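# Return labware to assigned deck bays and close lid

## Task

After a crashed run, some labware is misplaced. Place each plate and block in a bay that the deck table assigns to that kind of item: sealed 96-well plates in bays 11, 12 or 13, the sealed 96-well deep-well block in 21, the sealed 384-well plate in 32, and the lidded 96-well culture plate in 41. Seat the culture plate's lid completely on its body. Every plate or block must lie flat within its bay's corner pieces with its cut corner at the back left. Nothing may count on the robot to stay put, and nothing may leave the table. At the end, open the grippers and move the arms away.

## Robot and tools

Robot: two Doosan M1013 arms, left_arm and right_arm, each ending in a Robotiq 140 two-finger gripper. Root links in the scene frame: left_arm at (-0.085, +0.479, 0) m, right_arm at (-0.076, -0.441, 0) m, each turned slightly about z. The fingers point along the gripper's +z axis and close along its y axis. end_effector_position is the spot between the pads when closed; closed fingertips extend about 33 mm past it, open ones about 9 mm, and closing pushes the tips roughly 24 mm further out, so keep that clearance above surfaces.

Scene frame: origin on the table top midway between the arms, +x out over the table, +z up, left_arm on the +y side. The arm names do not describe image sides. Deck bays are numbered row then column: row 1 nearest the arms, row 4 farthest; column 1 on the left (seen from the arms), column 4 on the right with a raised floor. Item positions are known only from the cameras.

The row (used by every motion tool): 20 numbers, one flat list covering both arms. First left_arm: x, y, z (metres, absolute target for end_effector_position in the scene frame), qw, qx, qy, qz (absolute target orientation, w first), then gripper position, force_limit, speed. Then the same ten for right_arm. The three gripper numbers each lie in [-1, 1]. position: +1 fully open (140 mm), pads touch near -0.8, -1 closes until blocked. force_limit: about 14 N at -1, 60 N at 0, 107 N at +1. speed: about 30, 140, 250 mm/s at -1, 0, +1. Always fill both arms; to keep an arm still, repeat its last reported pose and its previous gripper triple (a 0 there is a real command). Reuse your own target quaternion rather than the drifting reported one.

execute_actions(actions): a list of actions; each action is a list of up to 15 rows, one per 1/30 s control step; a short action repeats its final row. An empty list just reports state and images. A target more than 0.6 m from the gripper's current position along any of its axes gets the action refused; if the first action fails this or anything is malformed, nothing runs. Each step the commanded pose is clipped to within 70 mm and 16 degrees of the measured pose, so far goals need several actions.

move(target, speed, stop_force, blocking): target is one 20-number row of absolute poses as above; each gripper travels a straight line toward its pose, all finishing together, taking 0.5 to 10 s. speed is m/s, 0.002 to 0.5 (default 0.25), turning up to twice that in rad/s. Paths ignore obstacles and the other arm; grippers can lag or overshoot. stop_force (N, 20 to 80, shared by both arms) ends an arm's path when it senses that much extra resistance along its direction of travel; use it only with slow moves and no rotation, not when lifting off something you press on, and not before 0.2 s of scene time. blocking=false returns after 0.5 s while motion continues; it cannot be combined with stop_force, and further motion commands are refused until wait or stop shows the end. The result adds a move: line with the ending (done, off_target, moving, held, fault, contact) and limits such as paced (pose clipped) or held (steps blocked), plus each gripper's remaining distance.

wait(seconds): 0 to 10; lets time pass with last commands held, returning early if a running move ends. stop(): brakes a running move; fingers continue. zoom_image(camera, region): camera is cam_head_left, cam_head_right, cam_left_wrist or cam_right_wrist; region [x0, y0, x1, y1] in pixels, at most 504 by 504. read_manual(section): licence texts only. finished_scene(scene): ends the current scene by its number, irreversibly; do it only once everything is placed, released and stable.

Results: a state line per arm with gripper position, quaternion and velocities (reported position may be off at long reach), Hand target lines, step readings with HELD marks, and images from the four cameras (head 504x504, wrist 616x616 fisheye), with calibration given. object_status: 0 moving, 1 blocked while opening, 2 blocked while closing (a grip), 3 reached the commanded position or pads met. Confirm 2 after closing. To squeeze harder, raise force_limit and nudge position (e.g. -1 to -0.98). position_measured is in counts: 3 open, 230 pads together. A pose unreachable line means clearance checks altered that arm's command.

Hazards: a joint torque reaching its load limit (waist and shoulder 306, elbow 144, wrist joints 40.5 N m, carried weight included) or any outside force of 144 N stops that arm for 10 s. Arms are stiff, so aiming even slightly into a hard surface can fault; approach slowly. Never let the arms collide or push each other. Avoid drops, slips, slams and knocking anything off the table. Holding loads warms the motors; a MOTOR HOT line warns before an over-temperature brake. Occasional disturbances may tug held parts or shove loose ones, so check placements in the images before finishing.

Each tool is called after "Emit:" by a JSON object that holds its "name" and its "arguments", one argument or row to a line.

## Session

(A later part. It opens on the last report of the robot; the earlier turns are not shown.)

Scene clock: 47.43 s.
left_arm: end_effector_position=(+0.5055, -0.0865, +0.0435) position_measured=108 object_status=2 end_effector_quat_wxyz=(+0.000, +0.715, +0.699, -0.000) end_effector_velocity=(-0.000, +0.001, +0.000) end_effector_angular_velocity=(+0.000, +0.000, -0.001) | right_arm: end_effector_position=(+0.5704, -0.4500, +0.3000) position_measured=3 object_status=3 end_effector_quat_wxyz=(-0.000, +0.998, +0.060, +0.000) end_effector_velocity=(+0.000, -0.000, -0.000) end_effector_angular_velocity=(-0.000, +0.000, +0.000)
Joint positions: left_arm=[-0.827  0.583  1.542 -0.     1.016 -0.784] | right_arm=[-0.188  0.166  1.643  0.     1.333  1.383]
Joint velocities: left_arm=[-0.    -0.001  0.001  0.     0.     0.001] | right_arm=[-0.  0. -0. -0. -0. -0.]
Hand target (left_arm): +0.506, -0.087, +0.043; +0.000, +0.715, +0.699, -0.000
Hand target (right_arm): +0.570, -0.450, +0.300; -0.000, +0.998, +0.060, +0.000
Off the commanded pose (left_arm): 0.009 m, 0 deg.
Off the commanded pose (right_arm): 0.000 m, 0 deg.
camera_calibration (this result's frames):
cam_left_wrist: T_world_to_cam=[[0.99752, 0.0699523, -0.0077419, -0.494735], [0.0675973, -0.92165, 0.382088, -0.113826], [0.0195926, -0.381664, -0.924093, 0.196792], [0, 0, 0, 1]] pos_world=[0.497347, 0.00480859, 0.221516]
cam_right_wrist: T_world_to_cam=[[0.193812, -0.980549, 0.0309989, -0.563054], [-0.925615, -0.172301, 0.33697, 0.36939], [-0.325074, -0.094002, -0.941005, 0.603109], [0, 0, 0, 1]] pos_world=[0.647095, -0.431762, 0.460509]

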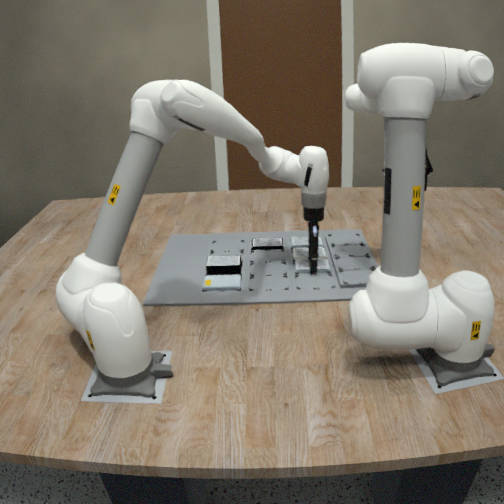

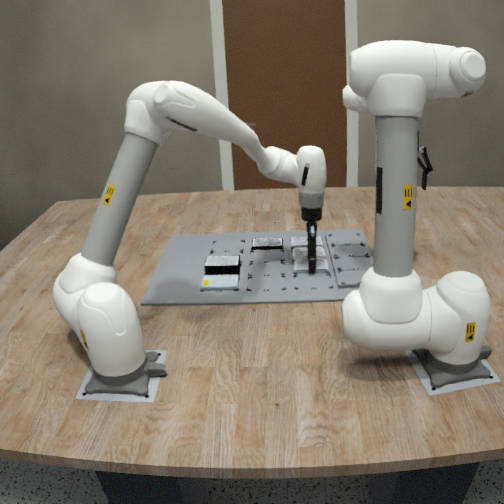

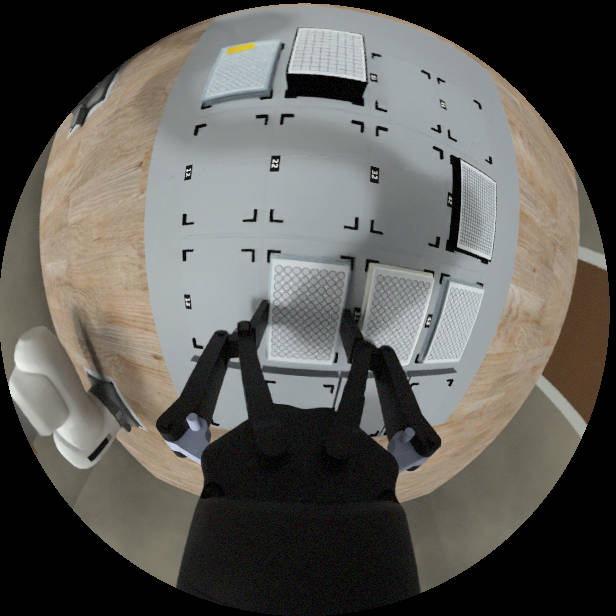

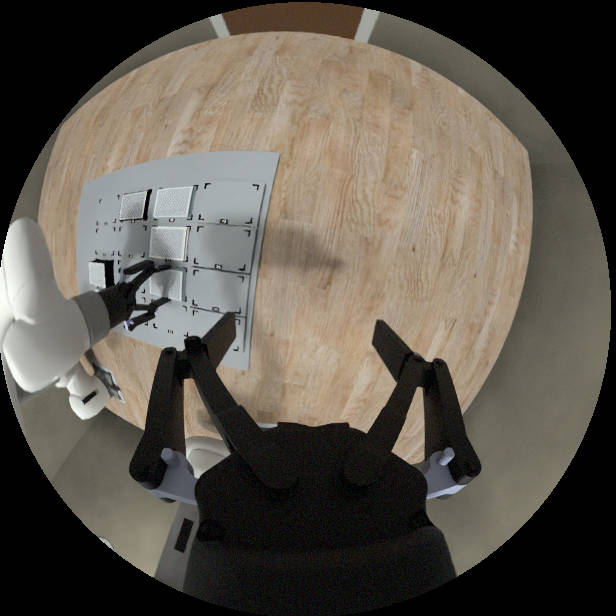

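Emit:
{"name": "move", "arguments": {
  "target": [0.5055,-0.0865,0.0445,0,0.7151,0.699,0,0.3,-0.3,-0.7,0.5704,-0.45,0.3,0,0.998,0.06,0,1,0,0],
  "speed": 0.01
}}

Emit:
{"name": "move", "arguments": {
  "target": [0.5055,-0.16,0.13,0,0.7151,0.699,0,0.3,-0.3,-0.7,0.5704,-0.45,0.3,0,0.998,0.06,0,1,0,0],
  "speed": 0.08
}}

Emit:
{"name": "zoom_image", "arguments": {
  "camera": "cam_left_wrist",
  "region": [180,150,520,400]
}}

Scene clock: 48.60 s.
left_arm: end_effector_position=(+0.5055, -0.0865, +0.0445) position_measured=91 object_status=3 end_effector_quat_wxyz=(-0.000, +0.715, +0.699, -0.000) end_effector_velocity=(-0.000, +0.001, -0.001) end_effector_angular_velocity=(+0.002, +0.001, -0.001) | right_arm: end_effector_position=(+0.5704, -0.4500, +0.3000) position_measured=3 object_status=3 end_effector_quat_wxyz=(-0.000, +0.998, +0.060, +0.000) end_effector_velocity=(+0.000, -0.000, +0.000) end_effector_angular_velocity=(-0.000, -0.000, -0.000)
Joint positions: left_arm=[-0.827  0.582  1.542 -0.     1.018 -0.784] | right_arm=[-0.188  0.166  1.643  0.     1.333  1.383]
Joint velocities: left_arm=[0.    0.001 0.    0.001 0.    0.001] | right_arm=[-0. -0. -0. -0. -0.  0.]
Hand target (left_arm): +0.506, -0.087, +0.045; -0.000, +0.715, +0.699, -0.000
Hand target (right_arm): +0.570, -0.450, +0.300; -0.000, +0.998, +0.060, +0.000
Off the commanded pose (left_arm): 0.000 m, 0 deg.
Off the commanded pose (right_arm): 0.000 m, 0 deg.
move: done
camera_calibration (this result's frames):
cam_left_wrist: T_world_to_cam=[[0.997521, 0.0699327, -0.00780895, -0.494702], [0.0676063, -0.921681, 0.382014, -0.114219], [0.0195179, -0.381595, -0.924124, 0.197788], [0, 0, 0, 1]] pos_world=[0.497337, 0.00479707, 0.222551]
cam_right_wrist: T_world_to_cam=[[0.193813, -0.980549, 0.0309988, -0.563054], [-0.925615, -0.172302, 0.33697, 0.36939], [-0.325074, -0.0940019, -0.941005, 0.603109], [0, 0, 0, 1]] pos_world=[0.647095, -0.431762, 0.46051]

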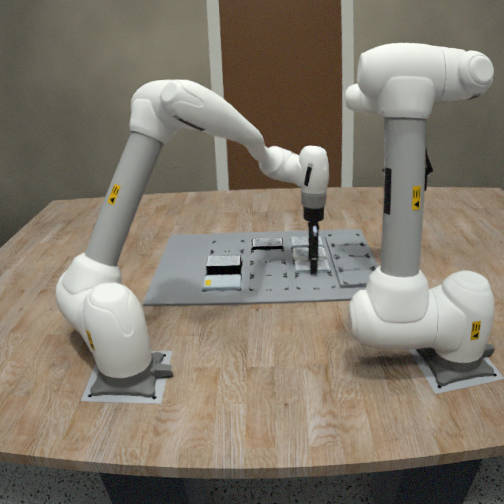

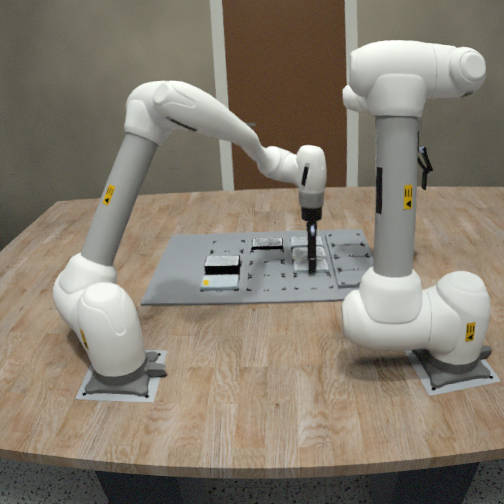

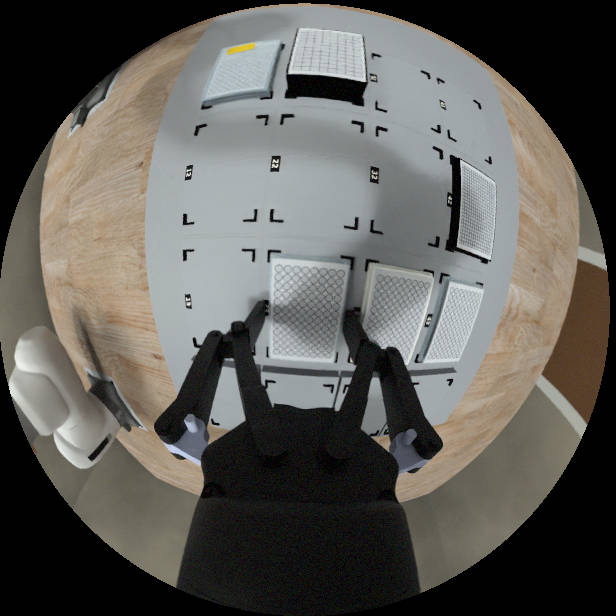

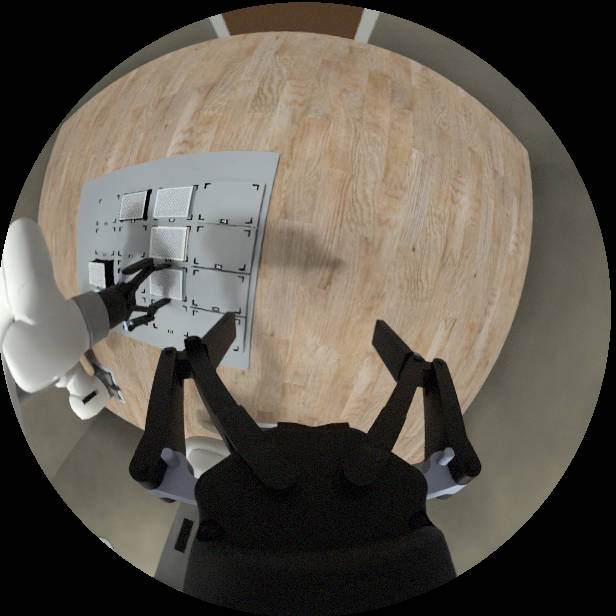

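Scene clock: 50.30 s.
left_arm: end_effector_position=(+0.5054, -0.1601, +0.1299) position_measured=91 object_status=3 end_effector_quat_wxyz=(-0.000, +0.715, +0.699, -0.000) end_effector_velocity=(+0.000, -0.000, -0.000) end_effector_angular_velocity=(-0.001, +0.001, +0.001) | right_arm: end_effector_position=(+0.5704, -0.4500, +0.3000) position_measured=3 object_status=3 end_effector_quat_wxyz=(-0.000, +0.998, +0.060, +0.000) end_effector_velocity=(+0.001, +0.000, -0.000) end_effector_angular_velocity=(-0.000, -0.001, +0.001)
Joint positions: left_arm=[-0.886  0.596  1.346 -0.     1.199 -0.842] | right_arm=[-0.188  0.166  1.643  0.     1.333  1.383]
Joint velocities: left_arm=[ 0.     0.001 -0.001 -0.001 -0.    -0.001] | right_arm=[ 0.     0.     0.    -0.    -0.002 -0.001]
Hand target (left_arm): +0.505, -0.160, +0.130; -0.000, +0.715, +0.699, -0.000
Hand target (right_arm): +0.570, -0.450, +0.300; -0.000, +0.998, +0.060, +0.000
Off the commanded pose (left_arm): 0.000 m, 0 deg.
Off the commanded pose (right_arm): 0.000 m, 0 deg.
move: done
camera_calibration (this result's frames):
cam_left_wrist: T_world_to_cam=[[0.997535, 0.0697225, -0.00790027, -0.488784], [0.0674472, -0.921698, 0.382, -0.214587], [0.0193523, -0.381591, -0.924129, 0.248762], [0, 0, 0, 1]] pos_world=[0.497238, -0.06878, 0.307999]
cam_right_wrist: T_world_to_cam=[[0.193813, -0.980549, 0.0309988, -0.563054], [-0.925615, -0.172302, 0.33697, 0.36939], [-0.325074, -0.0940019, -0.941005, 0.603109], [0, 0, 0, 1]] pos_world=[0.647095, -0.431762, 0.460509]

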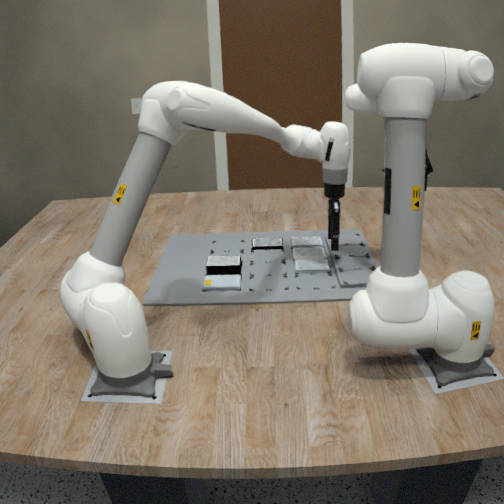

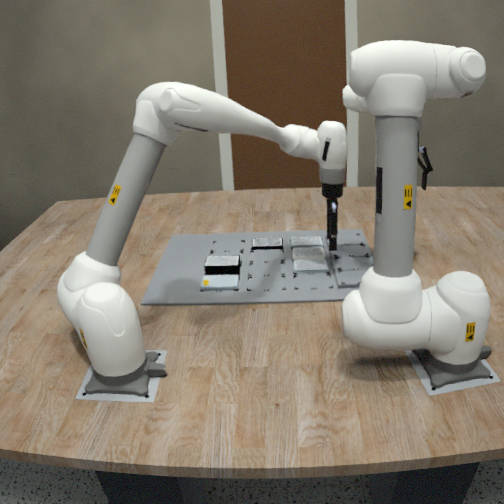

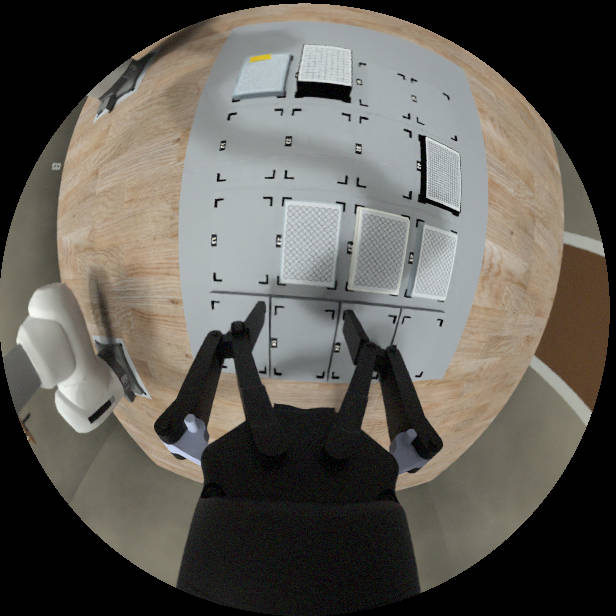

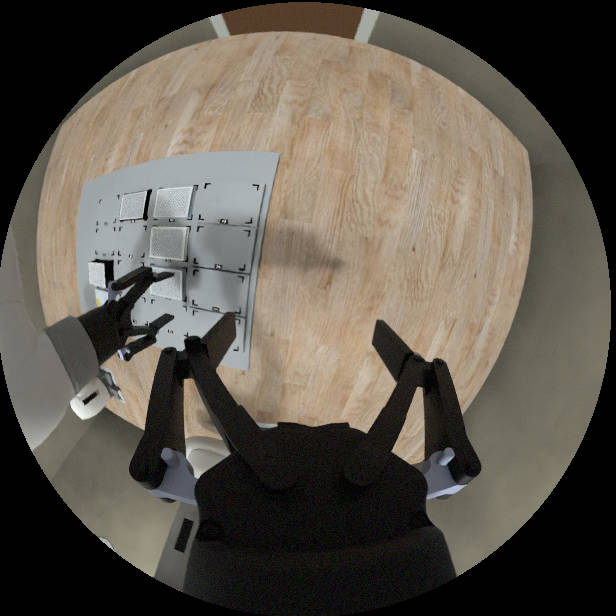

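Region (180, 150, 520, 400) of cam_left_wrist's 616x616 image, scaled by 1.482, with more detail than that image has; it fills the top 371 rows of this view, and the rest is white.

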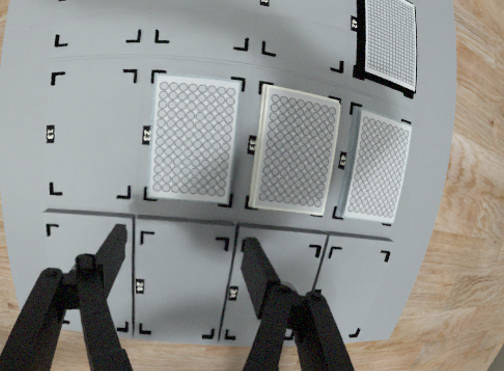

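Emit:
{"name": "move", "arguments": {
  "target": [0.5055,-0.13,0.068,0,0.7151,0.699,0,-1,-0.3,0,0.5704,-0.45,0.3,0,0.998,0.06,0,1,0,0],
  "speed": 0.08
}}

Emit:
{"name": "move", "arguments": {
  "target": [0.5055,-0.13,0.05,0,0.7151,0.699,0,-1,-0.3,0,0.5704,-0.45,0.3,0,0.998,0.06,0,1,0,0],
  "speed": 0.005,
  "stop_force": 20
}}

Emit:
{"name": "move", "arguments": {
  "target": [0.5055,-0.04,0.068,0,0.7151,0.699,0,-1,-0.3,0,0.5704,-0.45,0.3,0,0.998,0.06,0,1,0,0],
  "speed": 0.06
}}

Emit:
{"name": "move", "arguments": {
  "target": [0.5055,-0.04,0.05,0,0.7151,0.699,0,-1,-0.3,0,0.5704,-0.45,0.3,0,0.998,0.06,0,1,0,0],
  "speed": 0.005,
  "stop_force": 20
}}

Emit:
{"name": "move", "arguments": {
  "target": [0.52,-0.05,0.078,0,0.7151,0.699,0,-1,-0.3,0,0.5704,-0.45,0.3,0,0.998,0.06,0,1,0,0],
  "speed": 0.06
}}

Emit:
{"name": "move", "arguments": {
  "target": [0.6135,-0.13,0.075,0,0.7151,0.699,0,-1,-0.3,0,0.5704,-0.45,0.3,0,0.998,0.06,0,1,0,0],
  "speed": 0.08
}}

Emit:
{"name": "move", "arguments": {
  "target": [0.6135,-0.13,0.05,0,0.7151,0.699,0,-1,-0.3,0,0.5704,-0.45,0.3,0,0.998,0.06,0,1,0,0],
  "speed": 0.005,
  "stop_force": 20
}}

Scene clock: 52.27 s.
left_arm: end_effector_position=(+0.5056, -0.1300, +0.0680) position_measured=232 object_status=3 end_effector_quat_wxyz=(-0.000, +0.715, +0.699, +0.000) end_effector_velocity=(+0.001, -0.000, +0.001) end_effector_angular_velocity=(-0.001, -0.001, -0.000) | right_arm: end_effector_position=(+0.5704, -0.4500, +0.3000) position_measured=3 object_status=3 end_effector_quat_wxyz=(-0.000, +0.998, +0.060, +0.000) end_effector_velocity=(+0.000, +0.000, -0.000) end_effector_angular_velocity=(+0.000, +0.000, +0.001)
Joint positions: left_arm=[-0.862  0.606  1.452  0.     1.084 -0.819] | right_arm=[-0.188  0.166  1.643  0.     1.333  1.383]
Joint velocities: left_arm=[ 0.    -0.001 -0.001  0.     0.     0.   ] | right_arm=[ 0.001  0.     0.     0.    -0.    -0.   ]
Hand target (left_arm): +0.506, -0.130, +0.068; +0.000, +0.715, +0.699, +0.000
Hand target (right_arm): +0.570, -0.450, +0.300; -0.000, +0.998, +0.060, +0.000
Off the commanded pose (left_arm): 0.000 m, 0 deg.
Off the commanded pose (right_arm): 0.000 m, 0 deg.
move: done
camera_calibration (this result's frames):
cam_left_wrist: T_world_to_cam=[[0.997516, 0.0700059, -0.0077833, -0.491522], [0.0676651, -0.921694, 0.381971, -0.163271], [0.0195664, -0.381549, -0.924142, 0.202867], [0, 0, 0, 1]] pos_world=[0.49738, -0.0386731, 0.246017]
cam_right_wrist: T_world_to_cam=[[0.193813, -0.980549, 0.0309989, -0.563055], [-0.925615, -0.172302, 0.33697, 0.36939], [-0.325074, -0.0940021, -0.941005, 0.603109], [0, 0, 0, 1]] pos_world=[0.647095, -0.431762, 0.460509]

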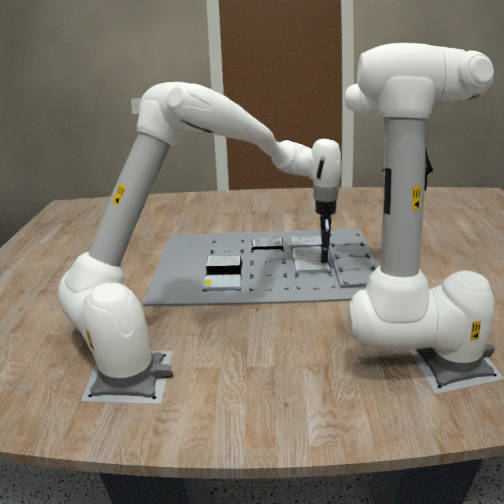

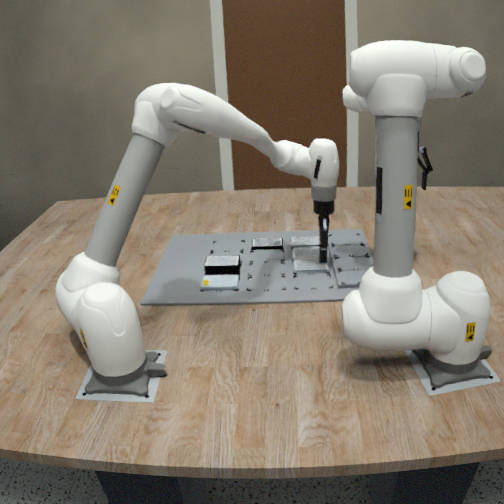

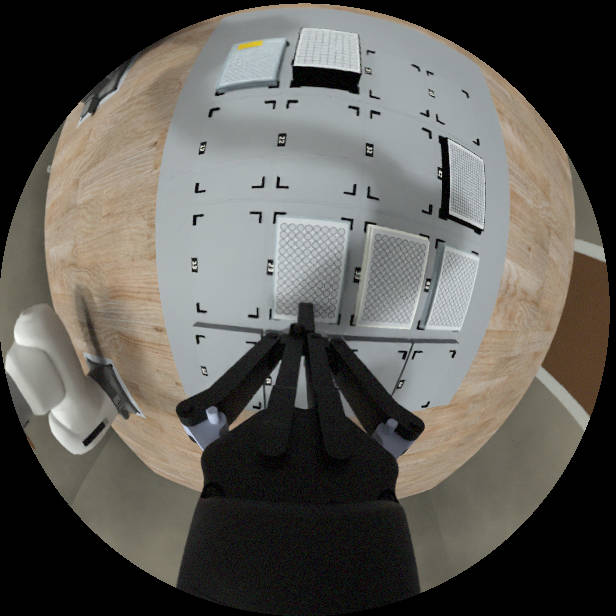

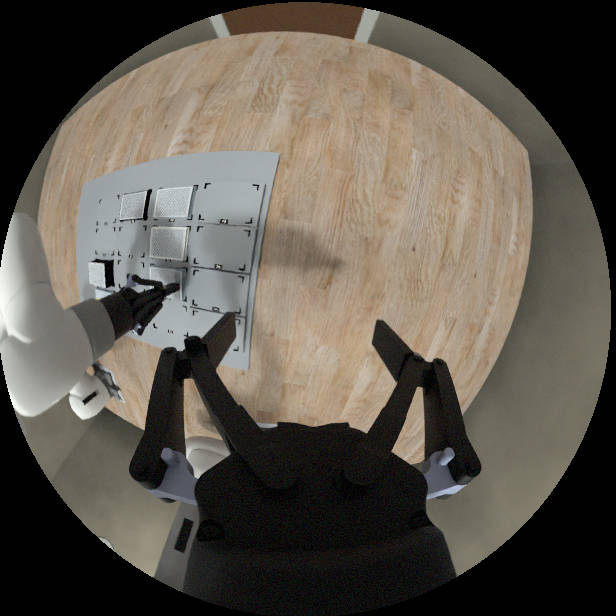

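Scene clock: 54.77 s.
left_arm: end_effector_position=(+0.5055, -0.1300, +0.0571) position_measured=232 object_status=3 end_effector_quat_wxyz=(+0.000, +0.715, +0.699, +0.000) end_effector_velocity=(-0.001, -0.002, +0.001) end_effector_angular_velocity=(-0.002, +0.001, -0.001) | right_arm: end_effector_position=(+0.5704, -0.4500, +0.3000) position_measured=3 object_status=3 end_effector_quat_wxyz=(-0.000, +0.998, +0.060, +0.000) end_effector_velocity=(-0.000, -0.000, -0.000) end_effector_angular_velocity=(+0.000, +0.001, -0.000)
Joint positions: left_arm=[-0.862  0.615  1.459  0.     1.068 -0.819] | right_arm=[-0.188  0.166  1.643  0.     1.333  1.383]
Joint velocities: left_arm=[-0.001  0.    -0.002 -0.002  0.001  0.   ] | right_arm=[-0.001  0.    -0.     0.     0.001 -0.001]
Hand target (left_arm): +0.506, -0.130, +0.057; +0.000, +0.715, +0.699, +0.000
Hand target (right_arm): +0.570, -0.450, +0.300; -0.000, +0.998, +0.060, +0.000
Off the commanded pose (left_arm): 0.007 m, 0 deg.
Off the commanded pose (right_arm): 0.000 m, 0 deg.
move: contact (left_arm)
camera_calibration (this result's frames):
cam_left_wrist: T_world_to_cam=[[0.997519, 0.0699797, -0.00772503, -0.491611], [0.0676172, -0.921668, 0.382041, -0.159085], [0.0196152, -0.381615, -0.924113, 0.192771], [0, 0, 0, 1]] pos_world=[0.497367, -0.038656, 0.235121]
cam_right_wrist: T_world_to_cam=[[0.193813, -0.980549, 0.030999, -0.563055], [-0.925615, -0.172302, 0.33697, 0.36939], [-0.325074, -0.0940021, -0.941005, 0.603109], [0, 0, 0, 1]] pos_world=[0.647095, -0.431762, 0.460509]

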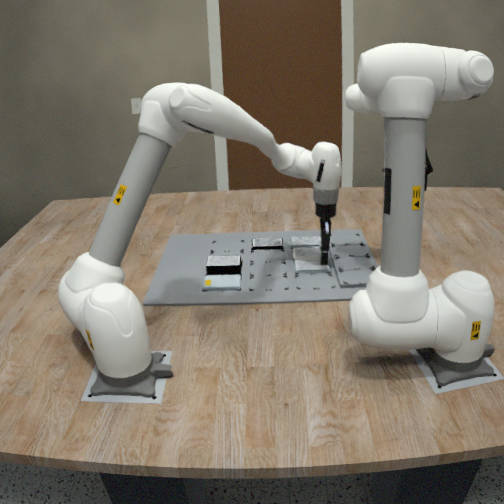

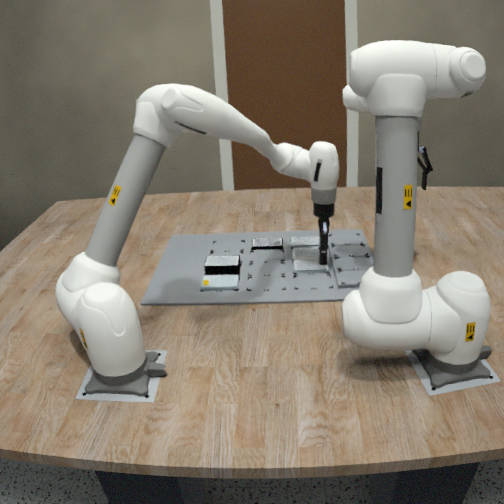

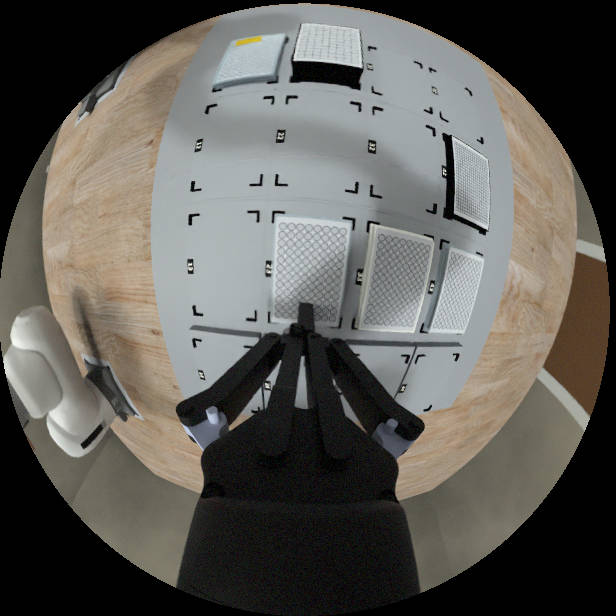

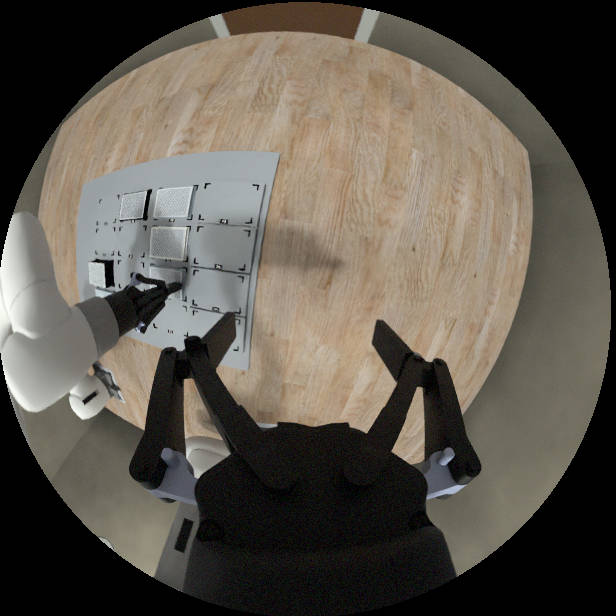

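Scene clock: 56.57 s.
left_arm: end_effector_position=(+0.5057, -0.0400, +0.0681) position_measured=232 object_status=3 end_effector_quat_wxyz=(+0.000, +0.715, +0.699, +0.000) end_effector_velocity=(-0.001, +0.001, -0.001) end_effector_angular_velocity=(+0.002, +0.001, -0.001) | right_arm: end_effector_position=(+0.5704, -0.4500, +0.3000) position_measured=3 object_status=3 end_effector_quat_wxyz=(-0.000, +0.998, +0.060, +0.000) end_effector_velocity=(+0.000, -0.000, +0.000) end_effector_angular_velocity=(-0.000, -0.001, +0.001)
Joint positions: left_arm=[-0.786  0.519  1.598  0.     1.025 -0.742] | right_arm=[-0.188  0.166  1.643  0.     1.333  1.383]
Joint velocities: left_arm=[-0.     0.     0.001  0.001  0.001  0.001] | right_arm=[-0.    -0.     0.    -0.    -0.    -0.001]
Hand target (left_arm): +0.506, -0.040, +0.068; +0.000, +0.715, +0.699, +0.000
Hand target (right_arm): +0.570, -0.450, +0.300; -0.000, +0.998, +0.060, +0.000
Off the commanded pose (left_arm): 0.000 m, 0 deg.
Off the commanded pose (right_arm): 0.000 m, 0 deg.
move: done
camera_calibration (this result's frames):
cam_left_wrist: T_world_to_cam=[[0.997521, 0.0699441, -0.00770507, -0.497979], [0.0675763, -0.921665, 0.382056, -0.0803674], [0.019621, -0.38163, -0.924107, 0.237304], [0, 0, 0, 1]] pos_world=[0.497519, 0.051321, 0.246162]
cam_right_wrist: T_world_to_cam=[[0.193812, -0.980549, 0.0309986, -0.563054], [-0.925615, -0.172302, 0.33697, 0.36939], [-0.325074, -0.0940018, -0.941005, 0.603109], [0, 0, 0, 1]] pos_world=[0.647095, -0.431762, 0.460509]

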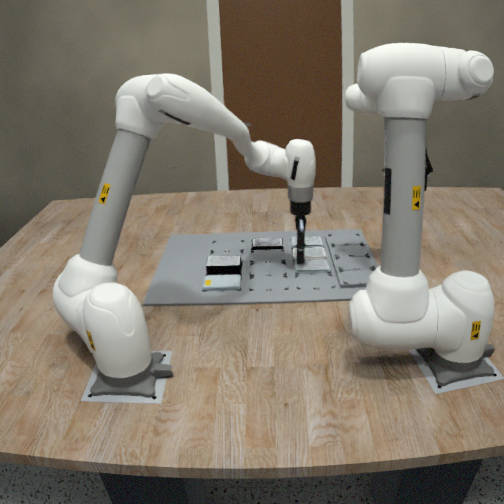

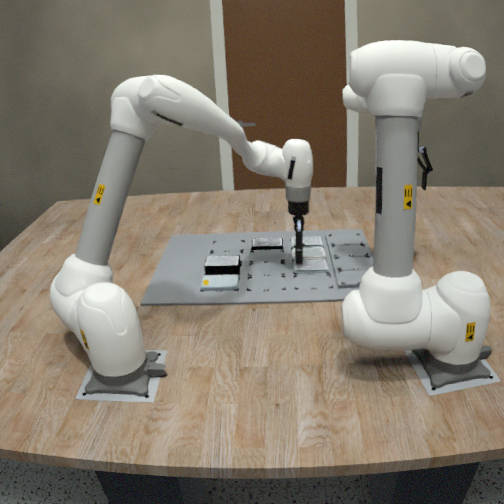

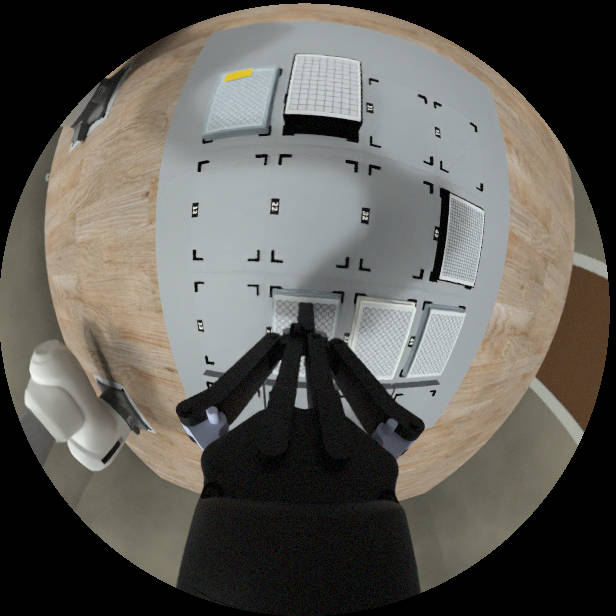

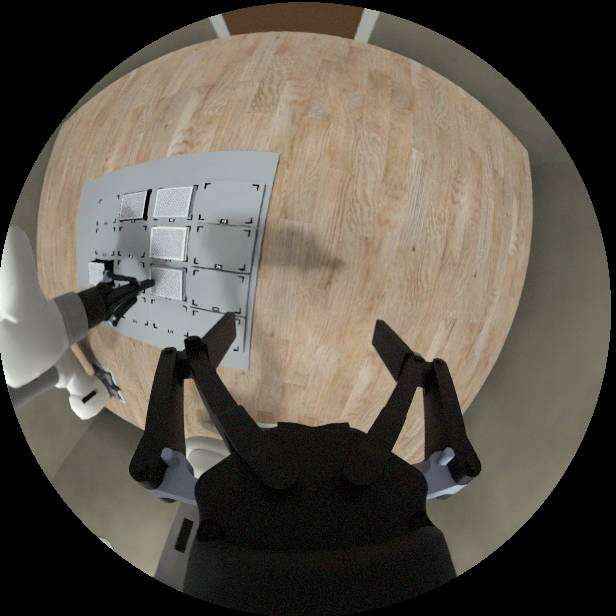

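Scene clock: 59.13 s.
left_arm: end_effector_position=(+0.5056, -0.0400, +0.0569) position_measured=232 object_status=3 end_effector_quat_wxyz=(+0.000, +0.715, +0.699, +0.000) end_effector_velocity=(+0.000, +0.000, +0.001) end_effector_angular_velocity=(+0.001, +0.000, -0.001) | right_arm: end_effector_position=(+0.5704, -0.4500, +0.3000) position_measured=3 object_status=3 end_effector_quat_wxyz=(-0.000, +0.998, +0.060, +0.000) end_effector_velocity=(-0.000, +0.000, +0.000) end_effector_angular_velocity=(+0.000, +0.001, +0.001)
Joint positions: left_arm=[-0.786  0.528  1.606  0.     1.007 -0.742] | right_arm=[-0.188  0.166  1.643  0.     1.333  1.383]
Joint velocities: left_arm=[ 0.     0.    -0.002  0.     0.003  0.001] | right_arm=[ 0.    -0.     0.     0.     0.001 -0.   ]
Hand target (left_arm): +0.506, -0.040, +0.057; +0.000, +0.715, +0.699, +0.000
Hand target (right_arm): +0.570, -0.450, +0.300; -0.000, +0.998, +0.060, +0.000
Off the commanded pose (left_arm): 0.007 m, 0 deg.
Off the commanded pose (right_arm): 0.000 m, 0 deg.
move: contact (left_arm)
camera_calibration (this result's frames):
cam_left_wrist: T_world_to_cam=[[0.997529, 0.0698392, -0.00767014, -0.49796], [0.0674653, -0.921658, 0.382092, -0.0760383], [0.0196158, -0.381665, -0.924092, 0.226981], [0, 0, 0, 1]] pos_world=[0.497407, 0.0513266, 0.234986]
cam_right_wrist: T_world_to_cam=[[0.193813, -0.980549, 0.0309988, -0.563054], [-0.925615, -0.172302, 0.33697, 0.36939], [-0.325074, -0.094002, -0.941005, 0.603109], [0, 0, 0, 1]] pos_world=[0.647095, -0.431762, 0.46051]

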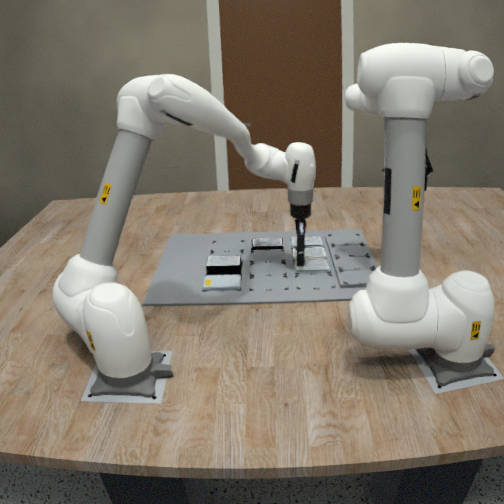

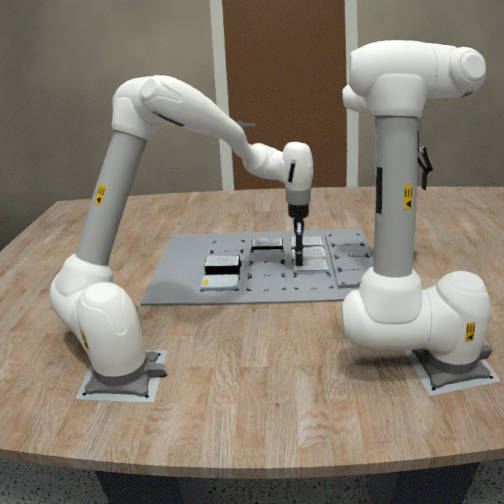

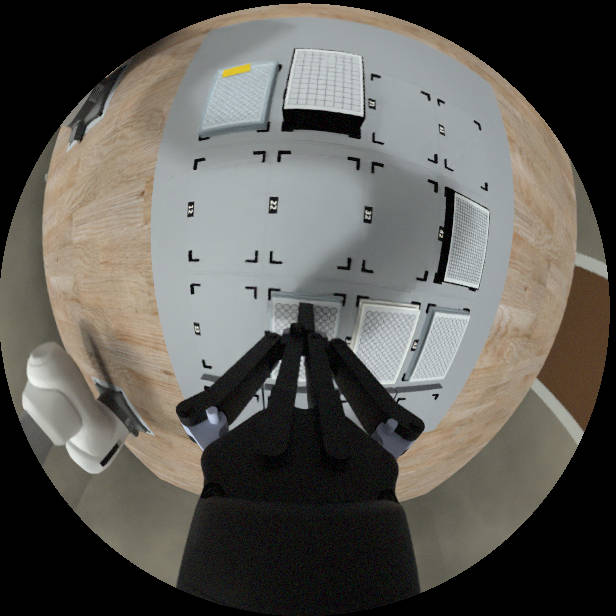

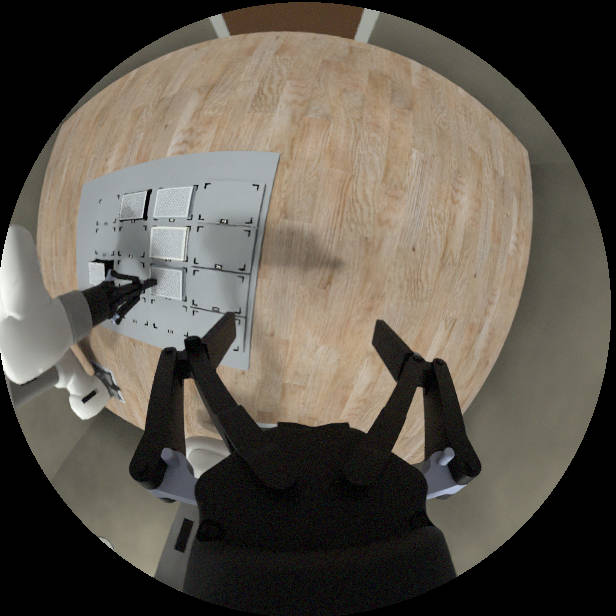

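Scene clock: 59.87 s.
left_arm: end_effector_position=(+0.5200, -0.0500, +0.0780) position_measured=232 object_status=3 end_effector_quat_wxyz=(-0.000, +0.715, +0.699, +0.000) end_effector_velocity=(-0.000, +0.000, -0.000) end_effector_angular_velocity=(+0.001, +0.001, +0.001) | right_arm: end_effector_position=(+0.5704, -0.4500, +0.3000) position_measured=3 object_status=3 end_effector_quat_wxyz=(-0.000, +0.998, +0.060, +0.000) end_effector_velocity=(-0.000, +0.000, +0.000) end_effector_angular_velocity=(+0.000, +0.000, -0.000)
Joint positions: left_arm=[-0.782  0.535  1.551  0.     1.056 -0.739] | right_arm=[-0.188  0.166  1.643  0.     1.333  1.383]
Joint velocities: left_arm=[-0.     0.    -0.    -0.     0.001 -0.001] | right_arm=[ 0. -0.  0.  0.  0.  0.]
Hand target (left_arm): +0.520, -0.050, +0.078; +0.000, +0.715, +0.699, -0.000
Hand target (right_arm): +0.570, -0.450, +0.300; -0.000, +0.998, +0.060, +0.000
Off the commanded pose (left_arm): 0.000 m, 0 deg.
Off the commanded pose (right_arm): 0.000 m, 0 deg.
move: done
camera_calibration (this result's frames):
cam_left_wrist: T_world_to_cam=[[0.99753, 0.0698149, -0.00778763, -0.511459], [0.0674903, -0.921707, 0.38197, -0.0942923], [0.0194893, -0.381552, -0.924142, 0.242379], [0, 0, 0, 1]] pos_world=[0.511836, 0.0412779, 0.256026]
cam_right_wrist: T_world_to_cam=[[0.193813, -0.980549, 0.0309988, -0.563054], [-0.925615, -0.172302, 0.33697, 0.36939], [-0.325074, -0.094002, -0.941005, 0.603109], [0, 0, 0, 1]] pos_world=[0.647095, -0.431762, 0.460509]

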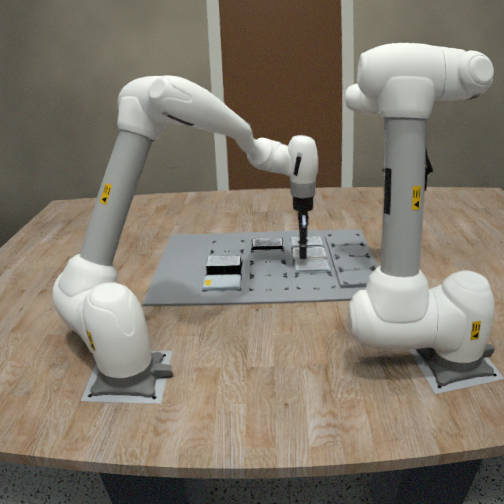

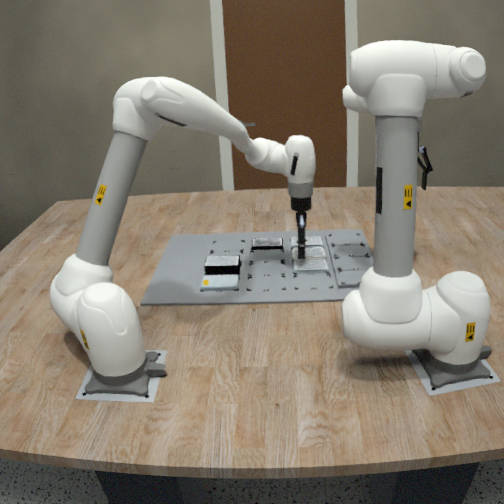

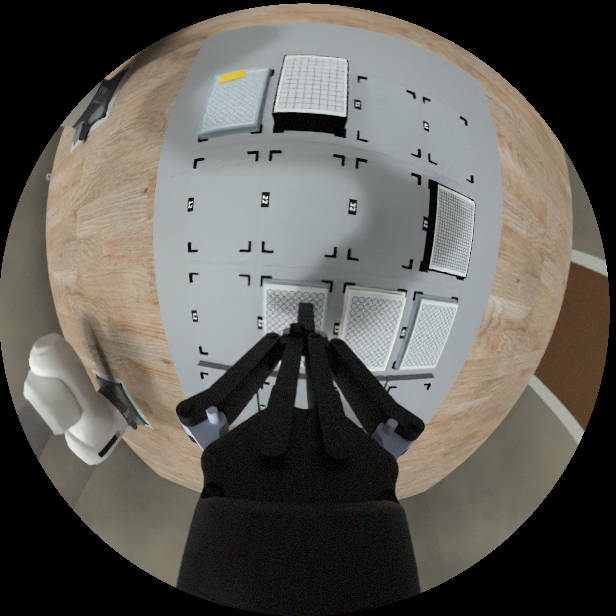

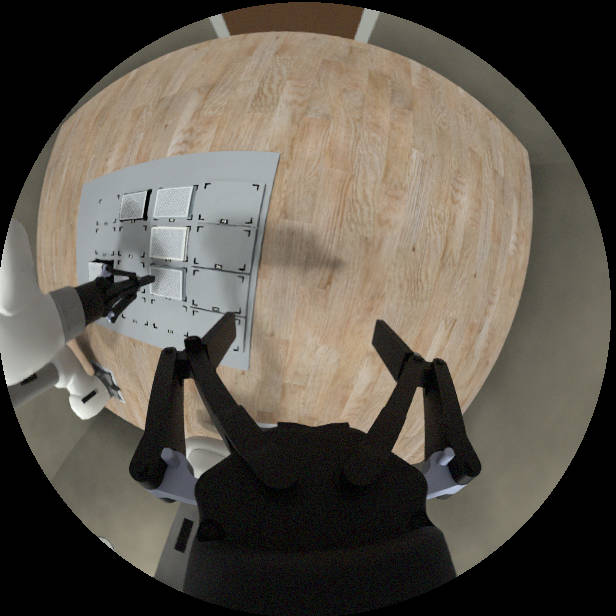

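Scene clock: 61.70 s.
left_arm: end_effector_position=(+0.6134, -0.1301, +0.0748) position_measured=232 object_status=3 end_effector_quat_wxyz=(-0.000, +0.715, +0.699, -0.000) end_effector_velocity=(-0.000, +0.000, +0.000) end_effector_angular_velocity=(+0.000, +0.000, -0.001) | right_arm: end_effector_position=(+0.5704, -0.4500, +0.3000) position_measured=3 object_status=3 end_effector_quat_wxyz=(-0.000, +0.998, +0.060, +0.000) end_effector_velocity=(+0.000, +0.000, -0.000) end_effector_angular_velocity=(+0.000, +0.000, +0.000)
Joint positions: left_arm=[-0.775  0.719  1.24  -0.     1.182 -0.732] | right_arm=[-0.188  0.166  1.643  0.     1.333  1.383]
Joint velocities: left_arm=[ 0.    -0.    -0.    -0.     0.001  0.002] | right_arm=[ 0.  0.  0.  0.  0. -0.]
Hand target (left_arm): +0.613, -0.130, +0.075; +0.000, +0.715, +0.699, -0.000
Hand target (right_arm): +0.570, -0.450, +0.300; -0.000, +0.998, +0.060, +0.000
Off the commanded pose (left_arm): 0.000 m, 0 deg.
Off the commanded pose (right_arm): 0.000 m, 0 deg.
move: done
camera_calibration (this result's frames):
cam_left_wrist: T_world_to_cam=[[0.99753, 0.0698053, -0.00784435, -0.599026], [0.0675015, -0.921677, 0.38204, -0.173181], [0.0194384, -0.381625, -0.924113, 0.207142], [0, 0, 0, 1]] pos_world=[0.60521, -0.0387511, 0.252886]
cam_right_wrist: T_world_to_cam=[[0.193812, -0.980549, 0.0309988, -0.563054], [-0.925615, -0.172301, 0.33697, 0.36939], [-0.325074, -0.0940018, -0.941005, 0.603109], [0, 0, 0, 1]] pos_world=[0.647095, -0.431762, 0.46051]

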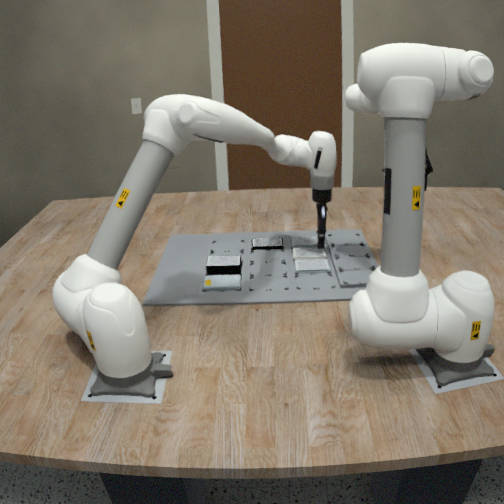

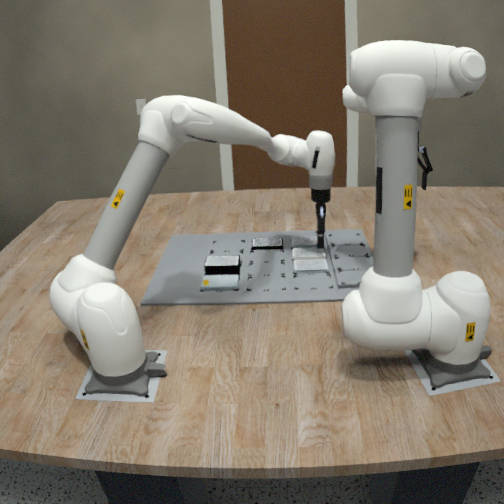

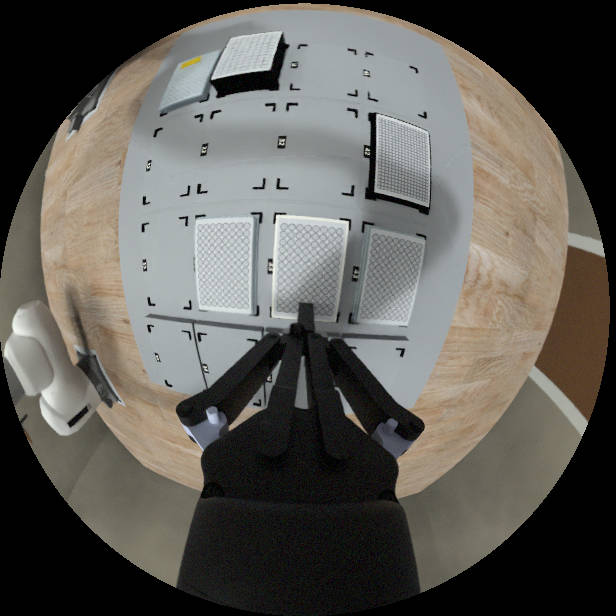

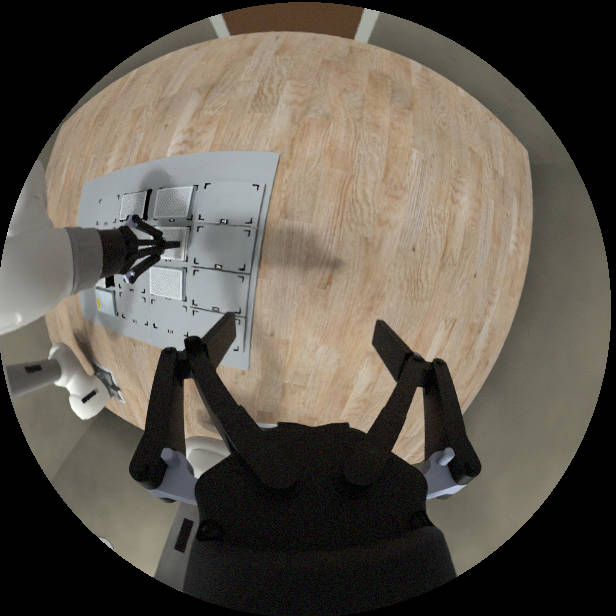

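Scene clock: 65.60 s.
left_arm: end_effector_position=(+0.6135, -0.1300, +0.0571) position_measured=232 object_status=3 end_effector_quat_wxyz=(+0.000, +0.715, +0.699, -0.000) end_effector_velocity=(-0.001, +0.000, -0.001) end_effector_angular_velocity=(+0.002, +0.003, -0.001) | right_arm: end_effector_position=(+0.5704, -0.4500, +0.3000) position_measured=3 object_status=3 end_effector_quat_wxyz=(-0.000, +0.998, +0.060, +0.000) end_effector_velocity=(-0.000, +0.000, +0.000) end_effector_angular_velocity=(-0.000, -0.000, +0.002)
Joint positions: left_arm=[-0.775  0.731  1.254 -0.     1.157 -0.732] | right_arm=[-0.188  0.166  1.643  0.     1.333  1.383]
Joint velocities: left_arm=[-0.     0.001 -0.    -0.001  0.003  0.001] | right_arm=[ 0.001 -0.     0.    -0.    -0.    -0.001]
Hand target (left_arm): +0.613, -0.130, +0.057; +0.000, +0.715, +0.699, -0.000
Hand target (right_arm): +0.570, -0.450, +0.300; -0.000, +0.998, +0.060, +0.000
Off the commanded pose (left_arm): 0.007 m, 0 deg.
Off the commanded pose (right_arm): 0.000 m, 0 deg.
move: contact (left_arm)
camera_calibration (this result's frames):
cam_left_wrist: T_world_to_cam=[[0.997525, 0.0698829, -0.00770744, -0.59927], [0.0675191, -0.921639, 0.382129, -0.166399], [0.0196008, -0.381704, -0.924077, 0.190664], [0, 0, 0, 1]] pos_world=[0.605285, -0.038704, 0.235156]
cam_right_wrist: T_world_to_cam=[[0.193813, -0.980549, 0.0309988, -0.563054], [-0.925615, -0.172302, 0.33697, 0.36939], [-0.325074, -0.0940019, -0.941005, 0.603109], [0, 0, 0, 1]] pos_world=[0.647095, -0.431762, 0.46051]

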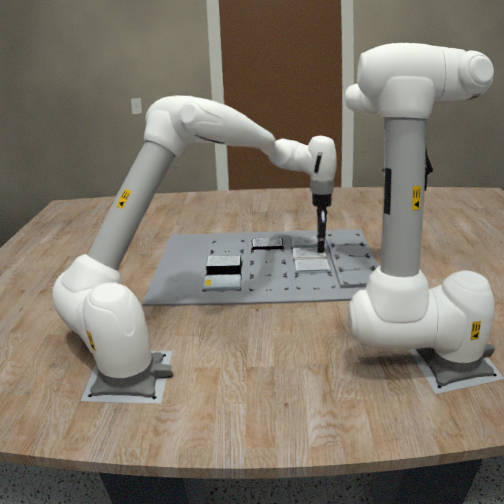

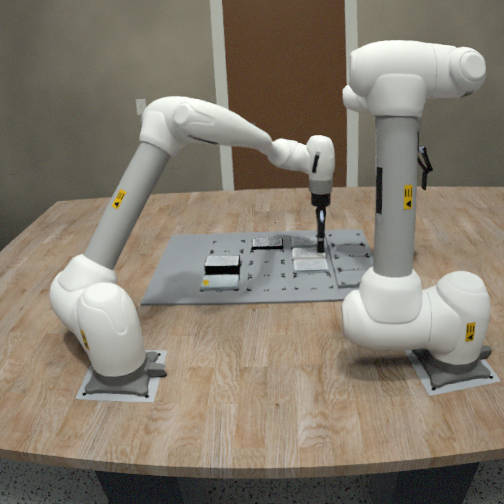

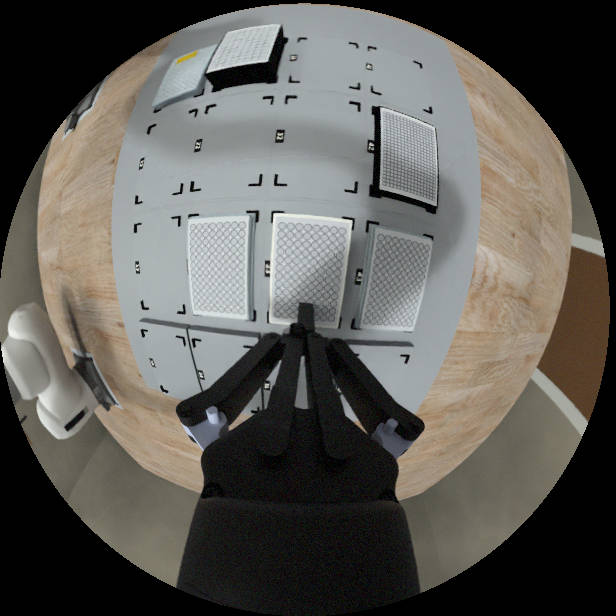

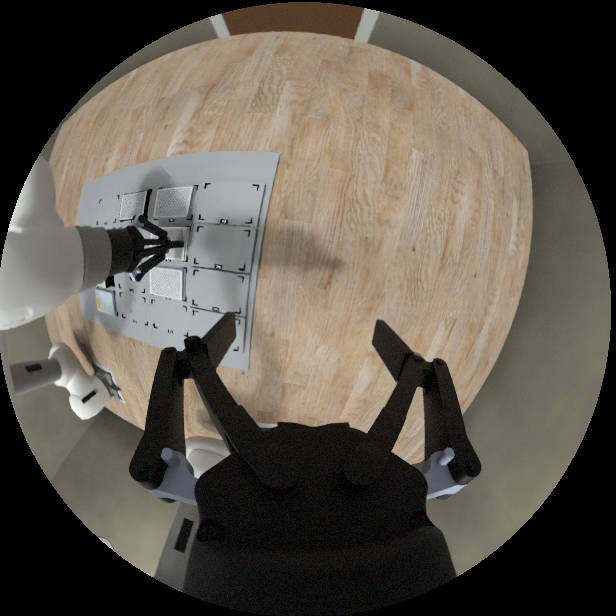

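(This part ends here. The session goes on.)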